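# Back the robot into the free bay between carton stacks

## Task

Drive into the empty bay between the two carton stacks by the wall so the robot sits entirely within it, with the arm and hand folded in above the base and the robot's front facing squarely out toward the room. Both stacks must stay intact and no carton may finish beyond its tape line on the floor. The robot must not tip or be left leaning, and the final state must hold without the robot propping anything up.

## Robot and tools

Robot: TidyBot++, a single-arm mobile manipulator. The base is 0.54 m long, 0.50 m wide and 0.38 m tall and rolls on four driven casters, so it can drive, strafe and spin in place. On top sits one seven-joint arm with a two-finger gripper. The shoulder is 0.12 m ahead of the base centre and 0.68 m up. In its folded starting pose the hand points down, wrist and hand poke up to 0.08 m beyond the base front, and the elbow reaches up to 1.15 m high. For parking, everything should stay over the base footprint, so keep the arm folded or pull it in further.

Frames: the base frame has its origin on the floor below the base centre, x ahead, y to the left, z up. hand_pose (the point between the finger pads) is reported in it. The odometry frame is the base frame as it was when the scene began; base_odometry counts wheel rotation only, so slip shows up as motion, and it can drift a few cm and several degrees over many moves. Heading is in radians, left positive, within -3.142 to 3.142. base_tilt is in degrees, with forward and right lean positive; each has a fixed bias of about 1 degree.

execute_actions: argument actions is a list holding zero or one action; an empty list only reports state and pictures. An action may contain base, joints, or both, plus optional speeds; its motions begin together. base takes exactly one key, each a relative offset from where the base last reported itself: translate_m (metres, forward positive, -2 to 2), strafe_m (metres, left positive, -2 to 2), rotate_rad (radians, counter-clockwise from above positive, -6.3 to 6.3). joints holds absolute target angles keyed by name: joint_1_rad (any angle; positive turns the arm clockwise from above, opposite to rotate_rad), joint_2_rad shoulder -2.249 to 2.249, joint_3_rad any angle, joint_4_rad elbow -2.579 to 2.579, joint_5_rad any angle, joint_6_rad wrist -2.099 to 2.099, joint_7_rad any angle, and gripper_pos from 0 (open) to 1 (closed). Unbounded joints take the short way; for bigger turns send steps smaller than half a revolution. speeds caps top speed for this action only: translate_m and strafe_m 0.05 to 0.5 m/s, rotate_rad 0.1 to 1.57 rad/s (defaults are the maxima). A base move needing more than 8.667 s at its cap is rejected, as is any unknown key or out-of-range value; then nothing moves. No action runs past 15 s. cameras is an optional list of base_camera, wrist_camera or all; omitted or null gives all, [] gives none. Example: {"base": {"rotate_rad": 0.3}, "joints": {"joint_1_rad": 0.0}}.

wait: seconds from 0 to 10; commands nothing and returns state and images. zoom_image: camera (base_camera or wrist_camera) and region [x0, y0, x1, y1] in pixels from the top-left, at most 504 by 504, on that camera's latest full image. base_camera is 644x364, wrist_camera 644x476 fisheye. finished_scene: pass the scene number; it is final, reports success, and the robot must already hold the goal.

Reading results: base_status and joint_status describe how the last accepted action ended. done for the base only means the wheels turned the commanded amount, even if it slid or was stuck short. off_target means it stopped away from the goal and may still push. After contact_stop or time_out the motion holds where it halted. A blocked base shoves hard until timing out and may report done anyway; a base contact_stop means odometry reached the target and something then pushed it, with the wheels pressing back until your next base command. joint command not followed with a cause line means a self-collision check held back the arm targets (the gripper still moves); not_followed joints may be retried on later actions. on_its_own lists things not commanded this call. Anything you leave out of an action may still be driving toward an older target. motor_effort gives percent of max per motor, bracketed value being the noisy peak. ARM HIT means the arm struck the base or itself hard; nothing prevents arm-base contact.

Arm geometry (joint_1_rad 0, joint_3_rad 3.14, joint_5_rad 0): segment tilts from vertical are upper arm = joint_2_rad, forearm = joint_2_rad - joint_4_rad, hand = that minus joint_6_rad; lengths 0.42, 0.31, 0.31 m. Friction leaves joints slightly off; correct by adding (wanted - read) to the last command.

Cautions: avoid ramming carton stacks or knocking cartons past their tape; drive slowly near them and check the base_camera image, zooming where needed. A snagged arm above about 0.8 m while the base moves can topple the robot, and pushing on a raised hand can lift wheels; backing off rights a slight lean. Torque faults (joint_1 to 4 limit 104.5 N m, warning 56.7; joint_5 to 7 limit 51.3, warning 29.4) freeze the arm 10 s and skip the call, though the base continues. Motors heating past 75 °C cause an OVER-TEMPERATURE FAULT; MOTOR HOT warns from 60 °C. The robot holds its last command while you think. Check base_tilt is near zero and the heading faces the room before finishing.

Each tool is called after "Call:" as name(argument=value, ...) on one line, values as JSON.

## Session

Call:
execute_actions(actions=[])

Scene clock: 0.00 s.
base_odometry: x=+0.000 y=+0.000 heading=+0.000 (m, m, rad; odometry frame)
base_tilt: forward=-0.1 right=+0.6 (deg)
base_status: not commanded
joint_positions: joint_1_rad=-0.008 joint_2_rad=-0.336 joint_3_rad=+3.094 joint_4_rad=-2.565 joint_5_rad=+0.028 joint_6_rad=-0.912 joint_7_rad=+1.619 gripper_pos=+0.000
joint_status: not commanded
motor_effort: joint_1_rad=+0 joint_2_rad=+1 joint_3_rad=+1 joint_4_rad=+10 joint_5_rad=+1 joint_6_rad=-1 joint_7_rad=+0 (%)
hand_pose: x=+0.2290 y=-0.0014 z=+0.5754 quat_wxyz=(+0.019, +0.998, +0.059, +0.000) (m; base frame)
pictures: base_camera, wrist_camera
Images, in order (width x height): base_camera 644x364, wrist_camera 644x476.

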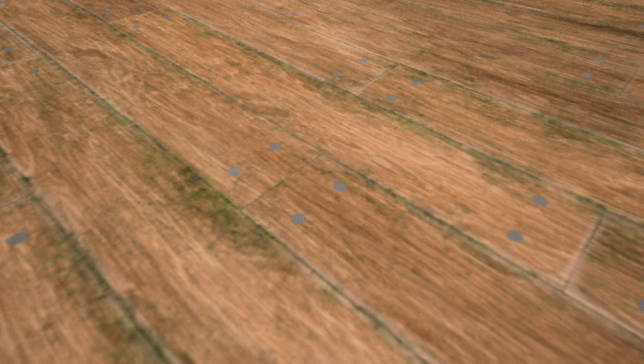

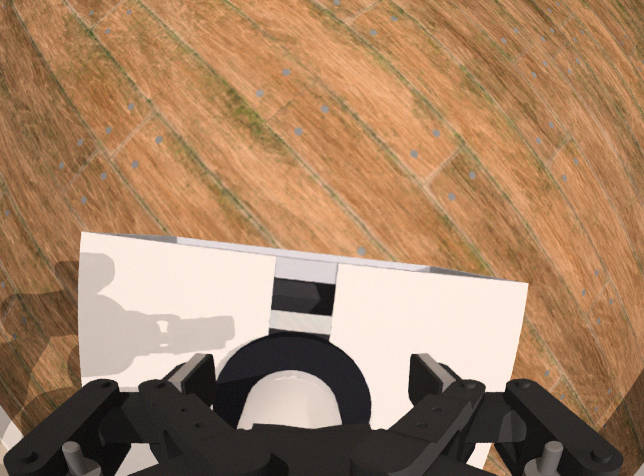

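Call:
execute_actions(actions=[{"joints": {"joint_6_rad": 0.45}}])

Scene clock: 3.77 s.
base_odometry: x=+0.000 y=+0.000 heading=+0.000 (m, m, rad; odometry frame)
base_tilt: forward=-0.1 right=+0.6 (deg)
base_status: not commanded
joint_positions: joint_1_rad=-0.008 joint_2_rad=-0.336 joint_3_rad=+3.094 joint_4_rad=-2.565 joint_5_rad=+0.028 joint_6_rad=+0.433 joint_7_rad=+1.619 gripper_pos=+0.000
joint_status: all done
motor_effort: joint_1_rad=+0(0) joint_2_rad=-5(6) joint_3_rad=+1(1) joint_4_rad=+20(20) joint_5_rad=+0(1) joint_6_rad=+7(8) joint_7_rad=+0(0) (%)
hand_pose: x=+0.5310 y=+0.0287 z=+0.8169 quat_wxyz=(+0.008, +0.780, +0.058, +0.623) (m; base frame)
pictures: base_camera, wrist_camera
camera_calibration (this result's frames):
wrist_camera: T_world_to_cam=[[0.0541514, -0.995025, 0.0836267, -0.0695375], [-0.232272, -0.0940044, -0.968097, 0.974154], [0.971142, 0.0329996, -0.236207, -0.18597], [0, 0, 0, 1]] pos_world=[0.410638, 0.0285201, 0.904963]
Images, in order (width x height): base_camera 644x364, wrist_camera 644x476.

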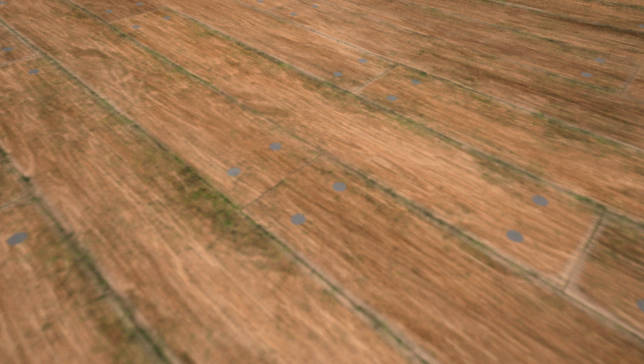

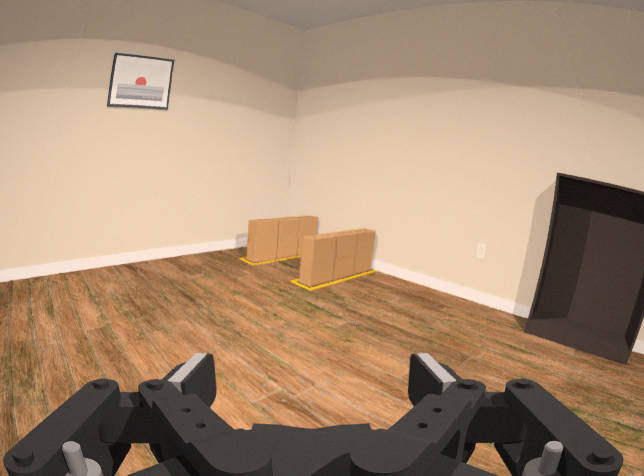

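Call:
zoom_image(camera="wrist_camera", region=[220, 190, 400, 310])

Region (220, 190, 400, 310) of wrist_camera's 644x476 image, scaled by 2.800.

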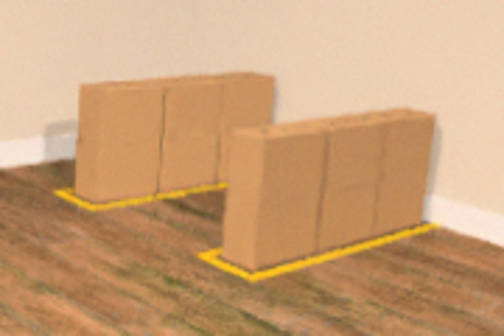

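Call:
execute_actions(actions=[{"base": {"rotate_rad": 0.3}}], cameras=["wrist_camera"])

Call:
execute_actions(actions=[{"base": {"translate_m": 1.9}, "joints": {"joint_1_rad": 0.35, "joint_2_rad": -0.15, "joint_3_rad": 3.14, "joint_4_rad": -2.5, "joint_5_rad": 0.0, "joint_6_rad": 0.2, "joint_7_rad": 1.57}}])

Scene clock: 45.80 s.
base_odometry: x=+0.000 y=+0.000 heading=+0.300 (m, m, rad; odometry frame)
base_tilt: forward=-0.1 right=+0.6 (deg)
base_status: done
joint_positions: joint_1_rad=-0.008 joint_2_rad=-0.336 joint_3_rad=+3.094 joint_4_rad=-2.565 joint_5_rad=+0.028 joint_6_rad=+0.433 joint_7_rad=+1.619 gripper_pos=+0.000
joint_status: not commanded
motor_effort: joint_1_rad=+0(1) joint_2_rad=-5(6) joint_3_rad=+1(2) joint_4_rad=+20(20) joint_5_rad=+0(0) joint_6_rad=+8(8) joint_7_rad=+0(1) (%)
hand_pose: x=+0.5310 y=+0.0287 z=+0.8169 quat_wxyz=(+0.008, +0.780, +0.058, +0.623) (m; base frame)
pictures: wrist_camera
camera_calibration (this result's frames):
wrist_camera: T_world_to_cam=[[0.0541341, -0.995026, 0.0836267, -0.0695355], [-0.232274, -0.0940004, -0.968097, 0.974154], [0.971143, 0.0329828, -0.236207, -0.18597], [0, 0, 0, 1]] pos_world=[0.410638, 0.0285151, 0.904963]
Images, in order (width x height): wrist_camera 644x476.

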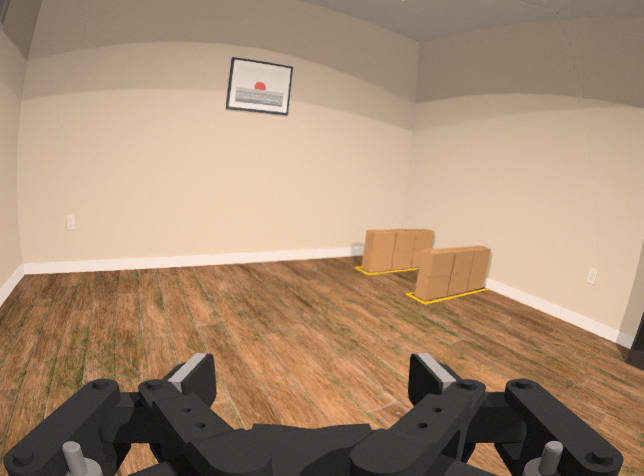

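Scene clock: 50.97 s.
base_odometry: x=+1.814 y=+0.565 heading=+0.301 (m, m, rad; odometry frame)
base_tilt: forward=-0.1 right=+0.6 (deg)
base_status: done
joint_positions: joint_1_rad=+0.338 joint_2_rad=-0.164 joint_3_rad=+3.118 joint_4_rad=-2.523 joint_5_rad=+0.028 joint_6_rad=+0.235 joint_7_rad=+1.596 gripper_pos=+0.000
joint_status: all done
motor_effort: joint_1_rad=+0(2) joint_2_rad=-10(12) joint_3_rad=+0(2) joint_4_rad=+17(21) joint_5_rad=+0(0) joint_6_rad=+6(8) joint_7_rad=+0(1) (%)
hand_pose: x=+0.5172 y=-0.1260 z=+0.7104 quat_wxyz=(+0.088, +0.866, -0.112, +0.479) (m; base frame)
pictures: base_camera, wrist_camera
camera_calibration (this result's frames):
wrist_camera: T_world_to_cam=[[-0.300942, -0.952159, 0.0531737, -0.00318394], [-0.526369, 0.119353, -0.841837, 0.942567], [0.795216, -0.281334, -0.537105, 0.0725113], [0, 0, 0, 1]] pos_world=[0.437518, -0.0951302, 0.832604]
Images, in order (width x height): base_camera 644x364, wrist_camera 644x476.

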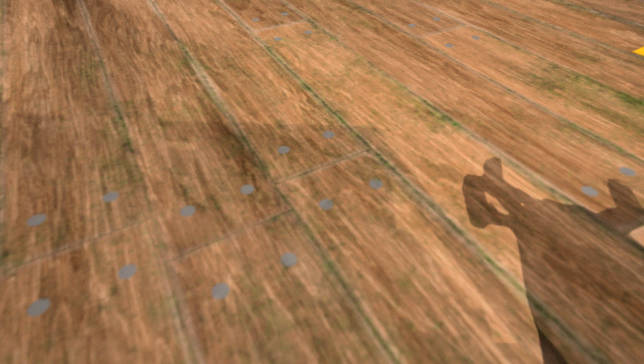

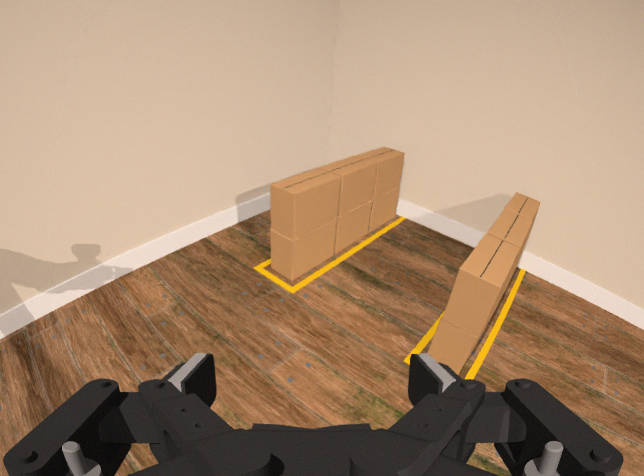

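Call:
zoom_image(camera="wrist_camera", region=[230, 130, 430, 310])

Call:
zoom_image(camera="wrist_camera", region=[380, 180, 580, 390])

Region (230, 130, 430, 310) of wrist_camera's 644x476 image, scaled by 2.520; it fills the top 454 rows of this view, and the rest is white.

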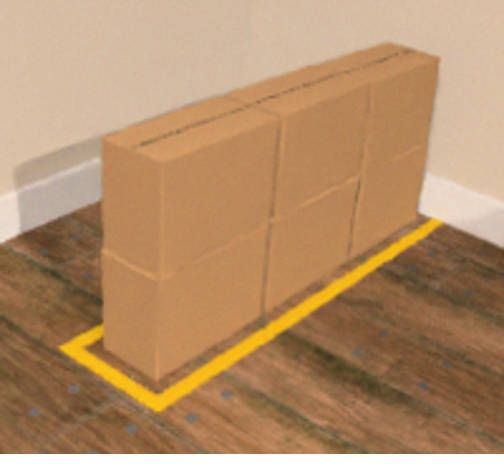

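Region (380, 180, 580, 390) of wrist_camera's 644x476 image, scaled by 2.400; it fills the left 480 columns of this view, and the rest is white.

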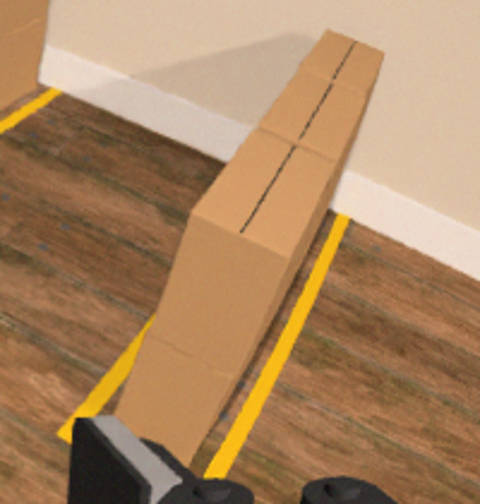

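Call:
execute_actions(actions=[{"base": {"translate_m": 0.9}, "joints": {"joint_1_rad": 3.14, "joint_2_rad": -0.15, "joint_4_rad": -0.9, "joint_6_rad": -2.0, "gripper_pos": 0.9}}], cameras=["base_camera"])

Call:
execute_actions(actions=[{"base": {"rotate_rad": 2.12}}])

Scene clock: 92.10 s.
base_odometry: x=+2.673 y=+0.834 heading=+0.303 (m, m, rad; odometry frame)
base_tilt: forward=-0.1 right=+0.6 (deg)
base_status: done
joint_positions: joint_1_rad=+3.127 joint_2_rad=-0.163 joint_3_rad=+3.121 joint_4_rad=-0.926 joint_5_rad=+0.028 joint_6_rad=-1.965 joint_7_rad=+1.596 gripper_pos=+0.900
joint_status: all done
motor_effort: joint_1_rad=+0(1) joint_2_rad=-7(14) joint_3_rad=+0(3) joint_4_rad=+14(21) joint_5_rad=+1(1) joint_6_rad=+3(7) joint_7_rad=-1(0) (%)
hand_pose: x=-0.1550 y=-0.0042 z=+1.0391 quat_wxyz=(+0.205, +0.022, -0.978, -0.012) (m; base frame)
pictures: base_camera
Images, in order (width x height): base_camera 644x364.

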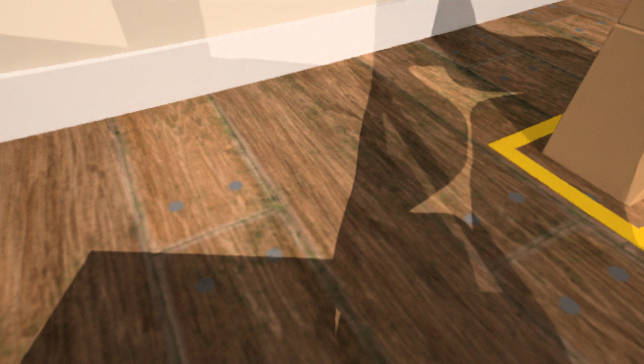

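Scene clock: 94.73 s.
base_odometry: x=+2.673 y=+0.834 heading=+2.421 (m, m, rad; odometry frame)
base_tilt: forward=-0.1 right=+0.6 (deg)
base_status: done
joint_positions: joint_1_rad=+3.127 joint_2_rad=-0.163 joint_3_rad=+3.121 joint_4_rad=-0.926 joint_5_rad=+0.028 joint_6_rad=-1.965 joint_7_rad=+1.596 gripper_pos=+0.900
joint_status: not commanded
motor_effort: joint_1_rad=+0(0) joint_2_rad=-7(7) joint_3_rad=+1(1) joint_4_rad=+14(14) joint_5_rad=+1(1) joint_6_rad=+3(3) joint_7_rad=+0(0) (%)
hand_pose: x=-0.1550 y=-0.0042 z=+1.0392 quat_wxyz=(+0.206, +0.022, -0.978, -0.012) (m; base frame)
pictures: base_camera, wrist_camera
camera_calibration (this result's frames):
wrist_camera: T_world_to_cam=[[-0.0227919, 0.998316, 0.0533443, -0.0558355], [0.920779, 0.0417459, -0.387845, 0.603247], [-0.389419, 0.0402785, -0.92018, 1.03375], [0, 0, 0, 1]] pos_world=[-0.154168, -0.0110796, 1.18818]
Images, in order (width x height): base_camera 644x364, wrist_camera 644x476.

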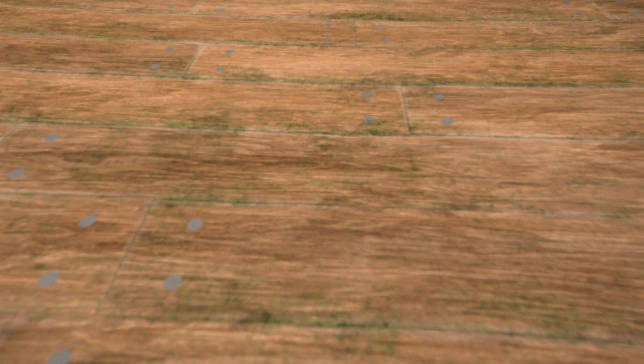

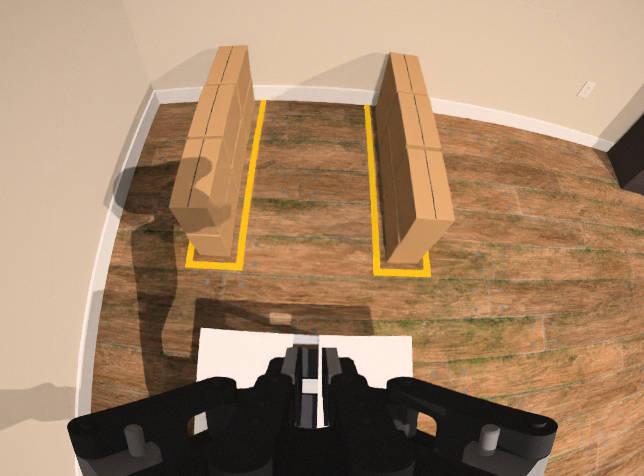

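Call:
zoom_image(camera="wrist_camera", region=[170, 220, 320, 370])

Call:
zoom_image(camera="wrist_camera", region=[310, 220, 460, 370])

Call:
zoom_image(camera="wrist_camera", region=[230, 70, 400, 170])

Region (170, 220, 320, 370) of wrist_camera's 644x476 image, scaled by 3.360.

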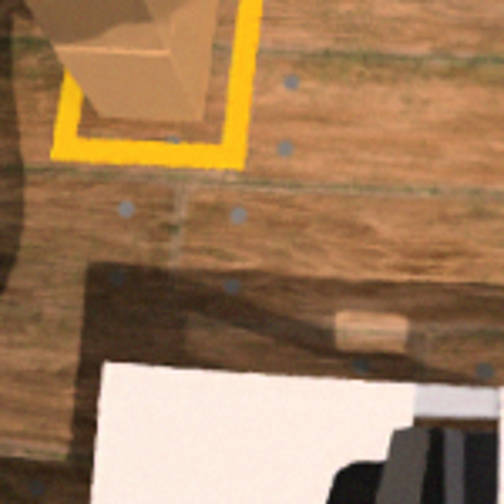

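Region (310, 220, 460, 370) of wrist_camera's 644x476 image, scaled by 3.360.

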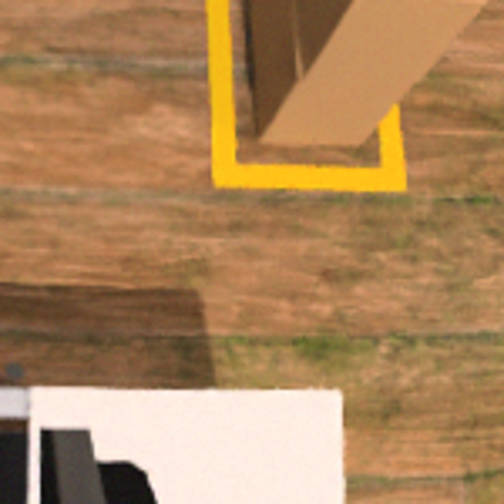

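Region (230, 70, 400, 170) of wrist_camera's 644x476 image, scaled by 2.965; it fills the top 296 rows of this view, and the rest is white.

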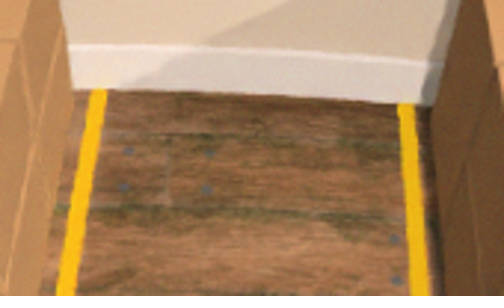

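Call:
execute_actions(actions=[{"base": {"translate_m": -0.98}, "joints": {"joint_2_rad": -0.08, "joint_4_rad": -2.5, "joint_6_rad": -0.7}}])

Scene clock: 138.73 s.
base_odometry: x=+3.411 y=+0.189 heading=+2.422 (m, m, rad; odometry frame)
base_tilt: forward=-0.1 right=+0.6 (deg)
base_status: done
joint_positions: joint_1_rad=+3.127 joint_2_rad=-0.096 joint_3_rad=+3.121 joint_4_rad=-2.473 joint_5_rad=+0.028 joint_6_rad=-0.734 joint_7_rad=+1.596 gripper_pos=+0.900
joint_status: all done
motor_effort: joint_1_rad=+0(0) joint_2_rad=-7(14) joint_3_rad=+0(2) joint_4_rad=+12(18) joint_5_rad=+1(1) joint_6_rad=+0(4) joint_7_rad=+0(0) (%)
hand_pose: x=-0.0675 y=-0.0019 z=+0.5626 quat_wxyz=(+0.015, +0.041, -0.999, -0.010) (m; base frame)
pictures: base_camera, wrist_camera
camera_calibration (this result's frames):
wrist_camera: T_world_to_cam=[[-0.0740875, 0.996151, 0.0468489, -0.0305221], [0.997087, 0.0748482, -0.0146945, 0.132984], [-0.0181445, 0.0456238, -0.998794, 0.698409], [0, 0, 0, 1]] pos_world=[-0.122185, -0.011413, 0.70095]
Images, in order (width x height): base_camera 644x364, wrist_camera 644x476.

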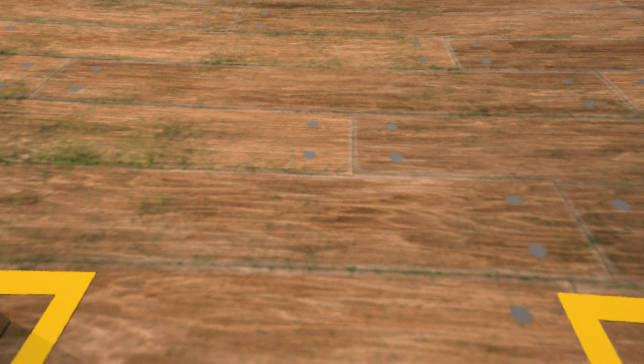

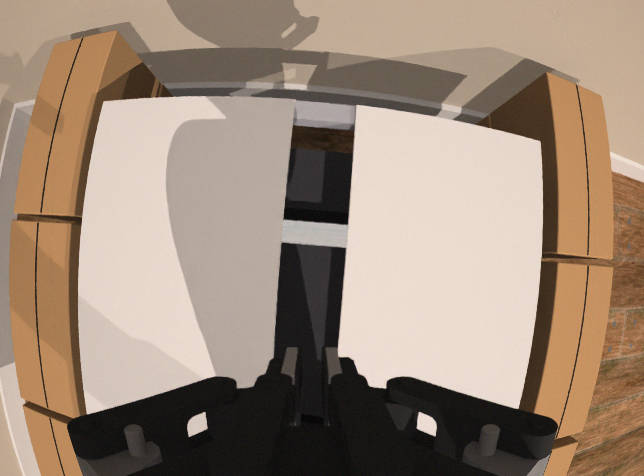

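Call:
zoom_image(camera="wrist_camera", region=[0, 20, 200, 240])

Call:
zoom_image(camera="wrist_camera", region=[444, 50, 644, 290])

Region (0, 20, 200, 240) of wrist_camera's 644x476 image, scaled by 2.291; it fills the left 458 columns of this view, and the rest is white.

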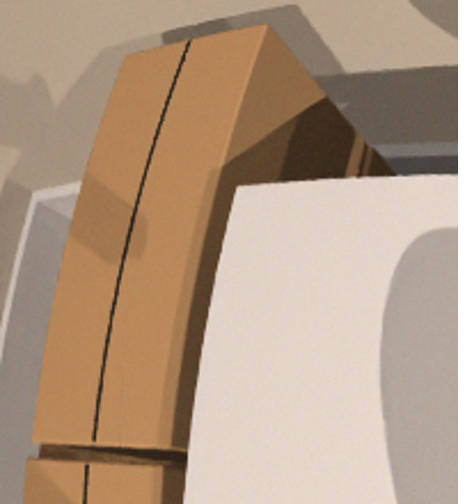

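Region (444, 50, 644, 290) of wrist_camera's 644x476 image, scaled by 2.100.

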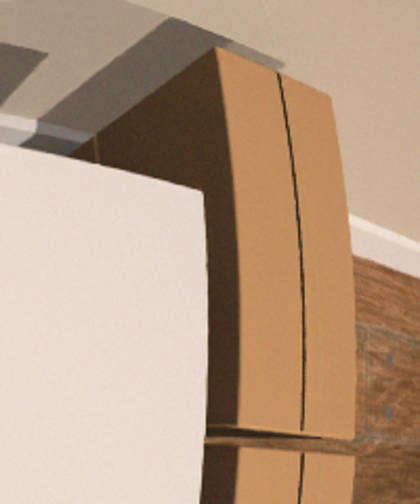

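Call:
finished_scene(scene=1)

The scene is finished: the task was done.


## Next scene

The same job, from a new start.

Call:
execute_actions(actions=[])

Scene clock: 0.00 s.
base_odometry: x=+0.000 y=+0.000 heading=+0.000 (m, m, rad; odometry frame)
base_tilt: forward=-0.1 right=+0.6 (deg)
base_status: not commanded
joint_positions: joint_1_rad=+0.001 joint_2_rad=-0.324 joint_3_rad=+3.138 joint_4_rad=-2.523 joint_5_rad=-0.019 joint_6_rad=-0.853 joint_7_rad=+1.570 gripper_pos=+0.000
joint_status: not commanded
motor_effort: joint_1_rad=+0 joint_2_rad=+0 joint_3_rad=+1 joint_4_rad=+11 joint_5_rad=+0 joint_6_rad=-1 joint_7_rad=+0 (%)
hand_pose: x=+0.2674 y=+0.0060 z=+0.5859 quat_wxyz=(-0.007, +0.999, -0.005, +0.045) (m; base frame)
pictures: base_camera, wrist_camera
camera_calibration (this result's frames):
wrist_camera: T_world_to_cam=[[-0.0176892, -0.999789, 0.0104496, 0.00350454], [-0.997095, 0.0168652, -0.0742779, 0.367268], [0.074086, -0.0117332, -0.997183, 0.702189], [0, 0, 0, 1]] pos_world=[0.31424, 0.00554866, 0.727454]
Images, in order (width x height): base_camera 644x364, wrist_camera 644x476.

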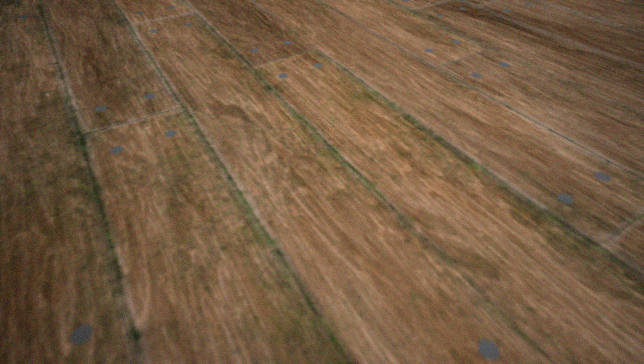

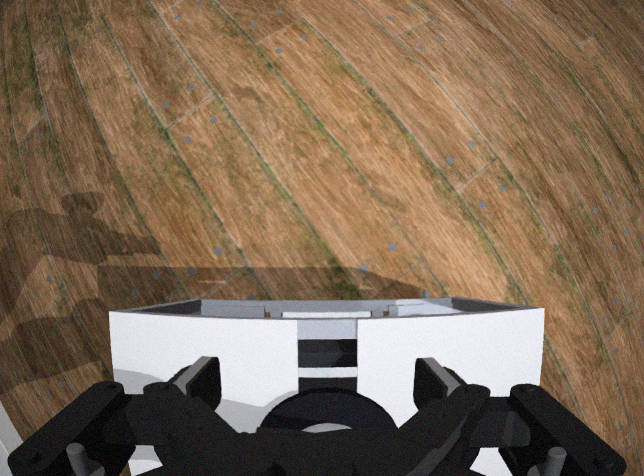

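Call:
execute_actions(actions=[{"joints": {"joint_2_rad": -0.65, "joint_4_rad": -2.1, "joint_6_rad": -0.35}}], cameras=["wrist_camera"])

Scene clock: 7.70 s.
base_odometry: x=+0.000 y=+0.000 heading=+0.000 (m, m, rad; odometry frame)
base_tilt: forward=-0.1 right=+0.6 (deg)
base_status: not commanded
joint_positions: joint_1_rad=+0.001 joint_2_rad=-0.637 joint_3_rad=+3.138 joint_4_rad=-2.120 joint_5_rad=-0.019 joint_6_rad=-0.381 joint_7_rad=+1.570 gripper_pos=+0.000
joint_status: all done
motor_effort: joint_1_rad=+0(0) joint_2_rad=+1(4) joint_3_rad=+1(0) joint_4_rad=+23(23) joint_5_rad=+0(0) joint_6_rad=+8(7) joint_7_rad=-1(0) (%)
hand_pose: x=+0.4799 y=+0.0048 z=+0.9579 quat_wxyz=(-0.008, +0.803, -0.004, +0.596) (m; base frame)
pictures: wrist_camera
camera_calibration (this result's frames):
wrist_camera: T_world_to_cam=[[-0.0223641, -0.999625, -0.0158074, 0.0296421], [-0.30316, 0.0218476, -0.952689, 1.11522], [0.952677, -0.0165139, -0.303535, -0.0286646], [0, 0, 0, 1]] pos_world=[0.366062, 0.00479272, 1.05423]
Images, in order (width x height): wrist_camera 644x476.

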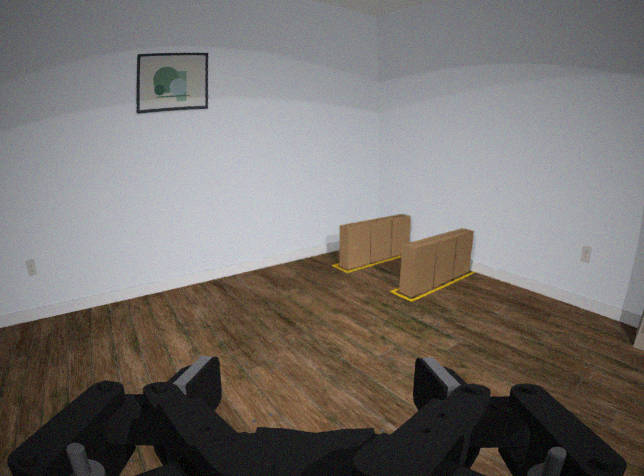

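Call:
zoom_image(camera="wrist_camera", region=[320, 200, 490, 310])

Region (320, 200, 490, 310) of wrist_camera's 644x476 image, scaled by 2.965; it fills the top 326 rows of this view, and the rest is white.

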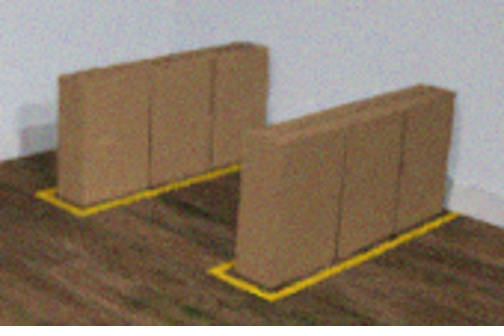

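Call:
execute_actions(actions=[{"base": {"translate_m": 2.0}, "joints": {"joint_1_rad": 1.1, "joint_2_rad": -0.15, "joint_4_rad": -0.9, "joint_6_rad": -2.0}}])

Scene clock: 53.10 s.
base_odometry: x=+2.000 y=+0.001 heading=+0.000 (m, m, rad; odometry frame)
base_tilt: forward=-0.1 right=+0.6 (deg)
base_status: done
joint_positions: joint_1_rad=+1.085 joint_2_rad=-0.166 joint_3_rad=+3.138 joint_4_rad=-0.926 joint_5_rad=-0.019 joint_6_rad=-1.965 joint_7_rad=+1.570 gripper_pos=+0.000
joint_status: all done
motor_effort: joint_1_rad=+0(1) joint_2_rad=-7(8) joint_3_rad=+1(2) joint_4_rad=+14(24) joint_5_rad=+0(1) joint_6_rad=+3(9) joint_7_rad=+0(0) (%)
hand_pose: x=+0.2535 y=-0.2376 z=+1.0401 quat_wxyz=(+0.100, +0.841, -0.499, +0.181) (m; base frame)
pictures: base_camera, wrist_camera
camera_calibration (this result's frames):
wrist_camera: T_world_to_cam=[[-0.883859, -0.467688, 0.00782469, 0.103752], [-0.433196, 0.812136, -0.390867, 0.766562], [0.176449, -0.348861, -0.920414, 0.967334], [0, 0, 0, 1]] pos_world=[0.253089, -0.236564, 1.18916]
Images, in order (width x height): base_camera 644x364, wrist_camera 644x476.

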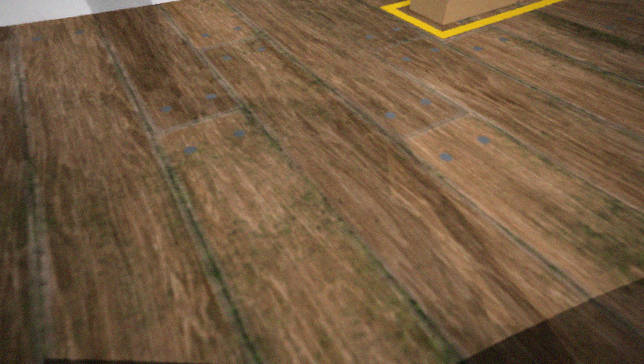

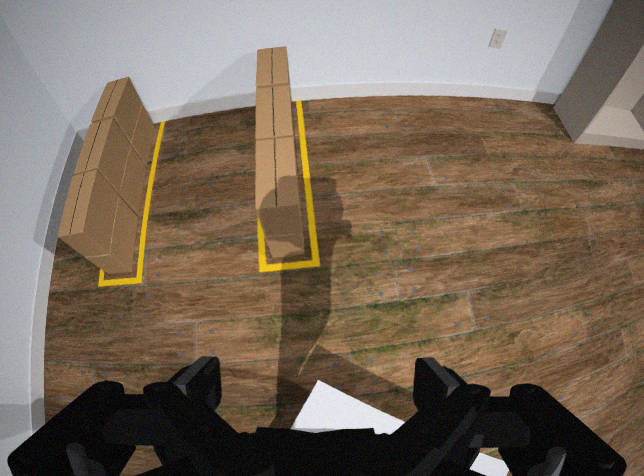

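Call:
zoom_image(camera="wrist_camera", region=[80, 220, 200, 320])

Call:
zoom_image(camera="wrist_camera", region=[230, 200, 350, 300])

Call:
zoom_image(camera="wrist_camera", region=[140, 80, 320, 160])

Call:
zoom_image(camera="wrist_camera", region=[250, 340, 430, 460])

Call:
zoom_image(camera="base_camera", region=[360, 0, 560, 70])

Region (80, 220, 200, 320) of wrist_camera's 644x476 image, scaled by 4.200.

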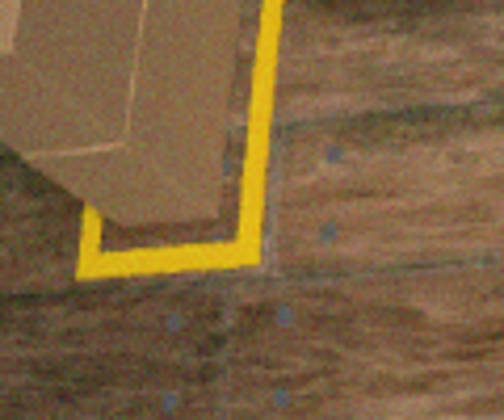

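Region (230, 200, 350, 300) of wrist_camera's 644x476 image, scaled by 4.200.

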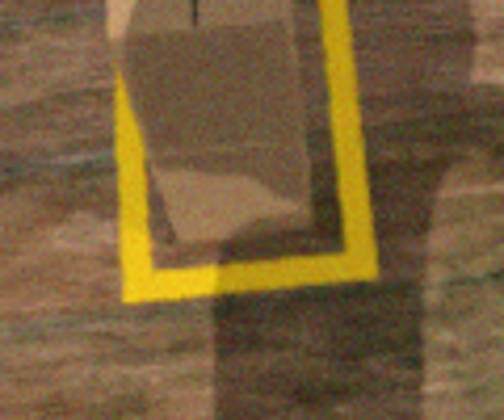

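Region (140, 80, 320, 160) of wrist_camera's 644x476 image, scaled by 2.800.

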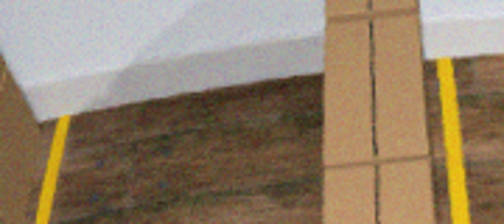

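Region (250, 340, 430, 460) of wrist_camera's 644x476 image, scaled by 2.800.

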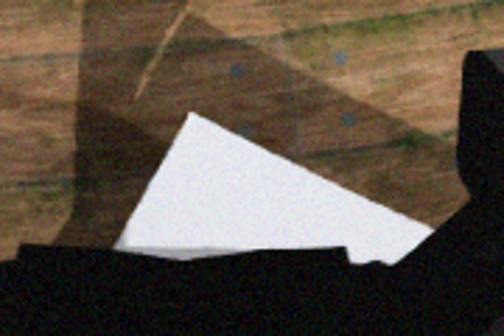

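Region (360, 0, 560, 70) of base_camera's 644x364 image, scaled by 2.520; it fills the top 176 rows of this view, and the rest is white.

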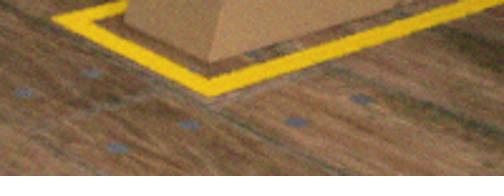

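Call:
execute_actions(actions=[{"base": {"translate_m": 0.589}, "joints": {"joint_1_rad": 2.15}}], cameras=["base_camera"])

Call:
execute_actions(actions=[{"base": {"rotate_rad": 2.172}, "joints": {"joint_1_rad": 3.15}}])

Scene clock: 84.73 s.
base_odometry: x=+2.589 y=+0.002 heading=+0.001 (m, m, rad; odometry frame)
base_tilt: forward=-0.1 right=+0.6 (deg)
base_status: done
joint_positions: joint_1_rad=+2.134 joint_2_rad=-0.166 joint_3_rad=+3.138 joint_4_rad=-0.926 joint_5_rad=-0.019 joint_6_rad=-1.965 joint_7_rad=+1.570 gripper_pos=+0.000
joint_status: all done
motor_effort: joint_1_rad=+0(0) joint_2_rad=-7(8) joint_3_rad=+1(2) joint_4_rad=+14(15) joint_5_rad=+1(0) joint_6_rad=+3(4) joint_7_rad=+0(0) (%)
hand_pose: x=-0.0201 y=-0.2350 z=+1.0401 quat_wxyz=(+0.177, +0.478, -0.854, +0.107) (m; base frame)
pictures: base_camera
Images, in order (width x height): base_camera 644x364.

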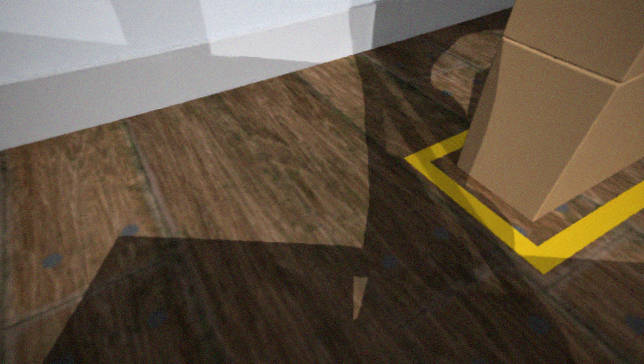

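Scene clock: 87.40 s.
base_odometry: x=+2.589 y=+0.002 heading=+2.171 (m, m, rad; odometry frame)
base_tilt: forward=-0.1 right=+0.5 (deg)
base_status: done
joint_positions: joint_1_rad=+3.134 joint_2_rad=-0.165 joint_3_rad=+3.138 joint_4_rad=-0.926 joint_5_rad=-0.019 joint_6_rad=-1.965 joint_7_rad=+1.570 gripper_pos=+0.000
joint_status: all done
motor_effort: joint_1_rad=+0(0) joint_2_rad=-7(9) joint_3_rad=+0(0) joint_4_rad=+14(15) joint_5_rad=+0(0) joint_6_rad=+4(4) joint_7_rad=-1(0) (%)
hand_pose: x=-0.1542 y=-0.0100 z=+1.0398 quat_wxyz=(+0.206, +0.010, -0.978, +0.009) (m; base frame)
pictures: base_camera, wrist_camera
camera_calibration (this result's frames):
wrist_camera: T_world_to_cam=[[-0.00811789, 0.999936, 0.00782768, -0.000466754], [0.920843, 0.0105271, -0.389791, 0.604645], [-0.389849, 0.00404378, -0.92087, 1.03511], [0, 0, 0, 1]] pos_world=[-0.15325, -0.0100842, 1.18889]
Images, in order (width x height): base_camera 644x364, wrist_camera 644x476.

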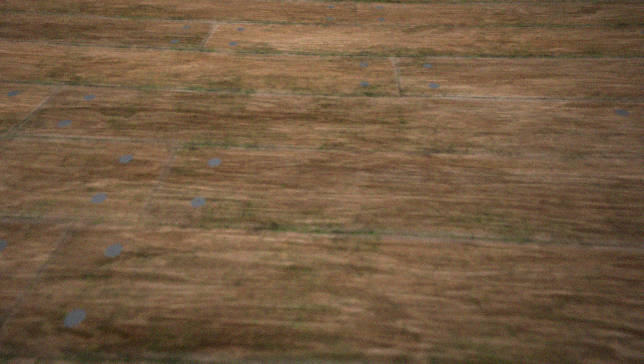

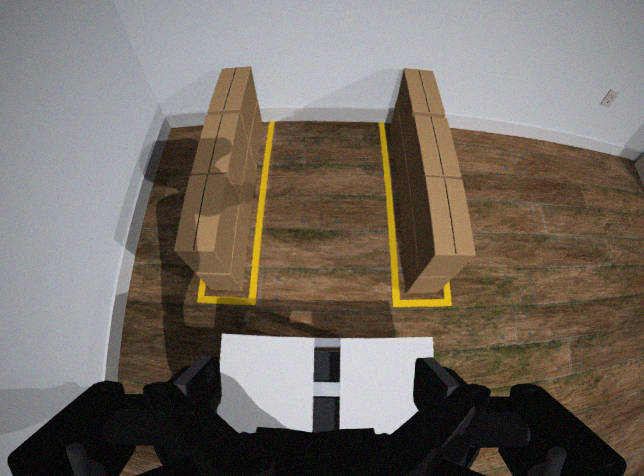

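Call:
zoom_image(camera="wrist_camera", region=[185, 260, 305, 360])

Call:
zoom_image(camera="wrist_camera", region=[345, 260, 465, 360])

Call:
zoom_image(camera="wrist_camera", region=[250, 95, 410, 165])

Region (185, 260, 305, 360) of wrist_camera's 644x476 image, scaled by 4.200.

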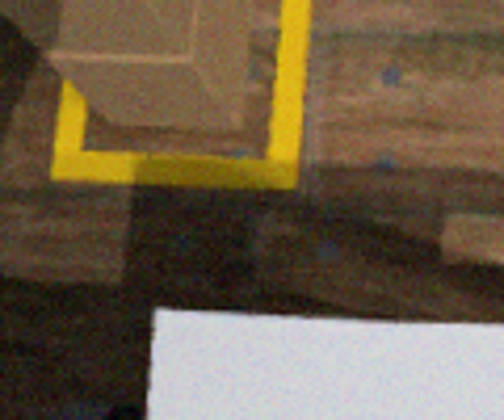

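Region (345, 260, 465, 360) of wrist_camera's 644x476 image, scaled by 4.200.

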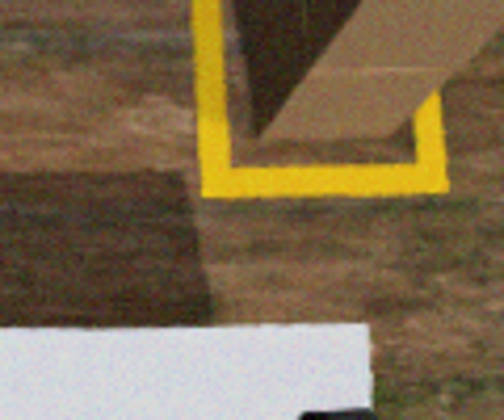

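Region (250, 95, 410, 165) of wrist_camera's 644x476 image, scaled by 3.150; it fills the top 220 rows of this view, and the rest is white.

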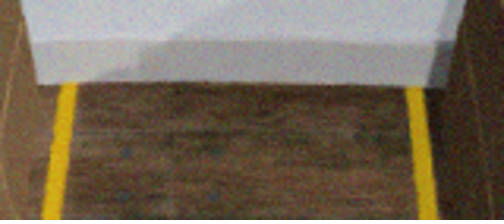

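Call:
execute_actions(actions=[{"base": {"translate_m": -0.86}, "joints": {"joint_2_rad": -0.08, "joint_4_rad": -2.5, "joint_6_rad": -0.7}}])

Scene clock: 112.57 s.
base_odometry: x=+3.076 y=-0.707 heading=+2.172 (m, m, rad; odometry frame)
base_tilt: forward=-0.1 right=+0.6 (deg)
base_status: done
joint_positions: joint_1_rad=+3.134 joint_2_rad=-0.098 joint_3_rad=+3.138 joint_4_rad=-2.474 joint_5_rad=-0.019 joint_6_rad=-0.734 joint_7_rad=+1.570 gripper_pos=+0.000
joint_status: all done
motor_effort: joint_1_rad=+0(0) joint_2_rad=-8(13) joint_3_rad=+1(1) joint_4_rad=+12(19) joint_5_rad=+1(0) joint_6_rad=+0(5) joint_7_rad=+0(0) (%)
hand_pose: x=-0.0673 y=-0.0073 z=+0.5628 quat_wxyz=(+0.015, -0.002, -1.000, +0.006) (m; base frame)
pictures: base_camera, wrist_camera
camera_calibration (this result's frames):
wrist_camera: T_world_to_cam=[[0.010012, 0.999874, 0.0122787, -0.00002773], [0.99983, -0.00982027, -0.0155792, 0.133218], [-0.0154566, 0.0124326, -0.999803, 0.699355], [0, 0, 0, 1]] pos_world=[-0.122386, -0.00735882, 0.701293]
Images, in order (width x height): base_camera 644x364, wrist_camera 644x476.

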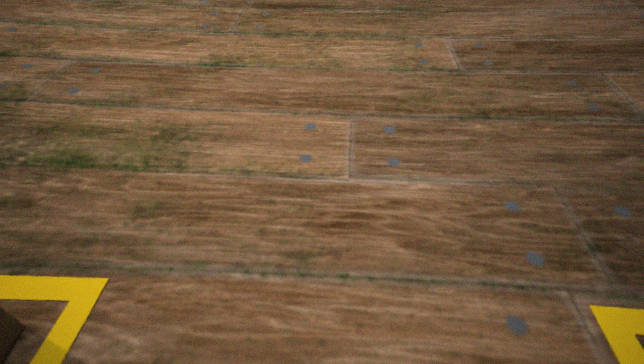

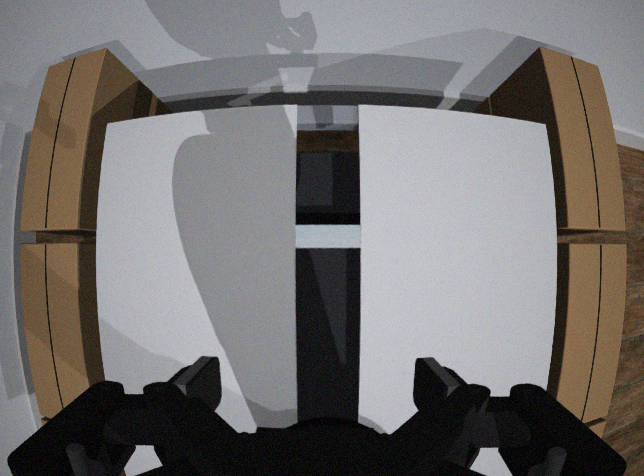

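Call:
zoom_image(camera="wrist_camera", region=[500, 40, 644, 280])

Call:
zoom_image(camera="wrist_camera", region=[10, 40, 154, 280])

Region (500, 40, 644, 280) of wrist_camera's 644x476 image, scaled by 2.100; it fills the left 302 columns of this view, and the rest is white.

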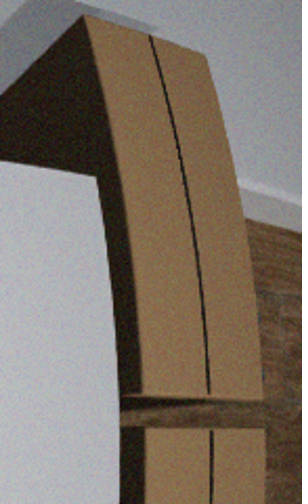

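Region (10, 40, 154, 280) of wrist_camera's 644x476 image, scaled by 2.100; it fills the left 302 columns of this view, and the rest is white.

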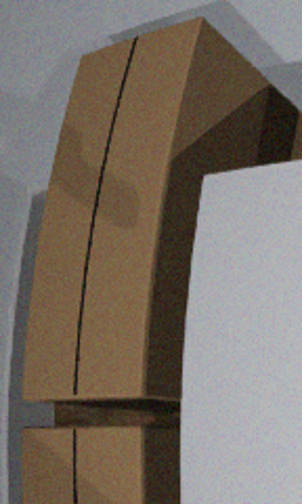

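Call:
finished_scene(scene=2)

The scene is finished: the task was done.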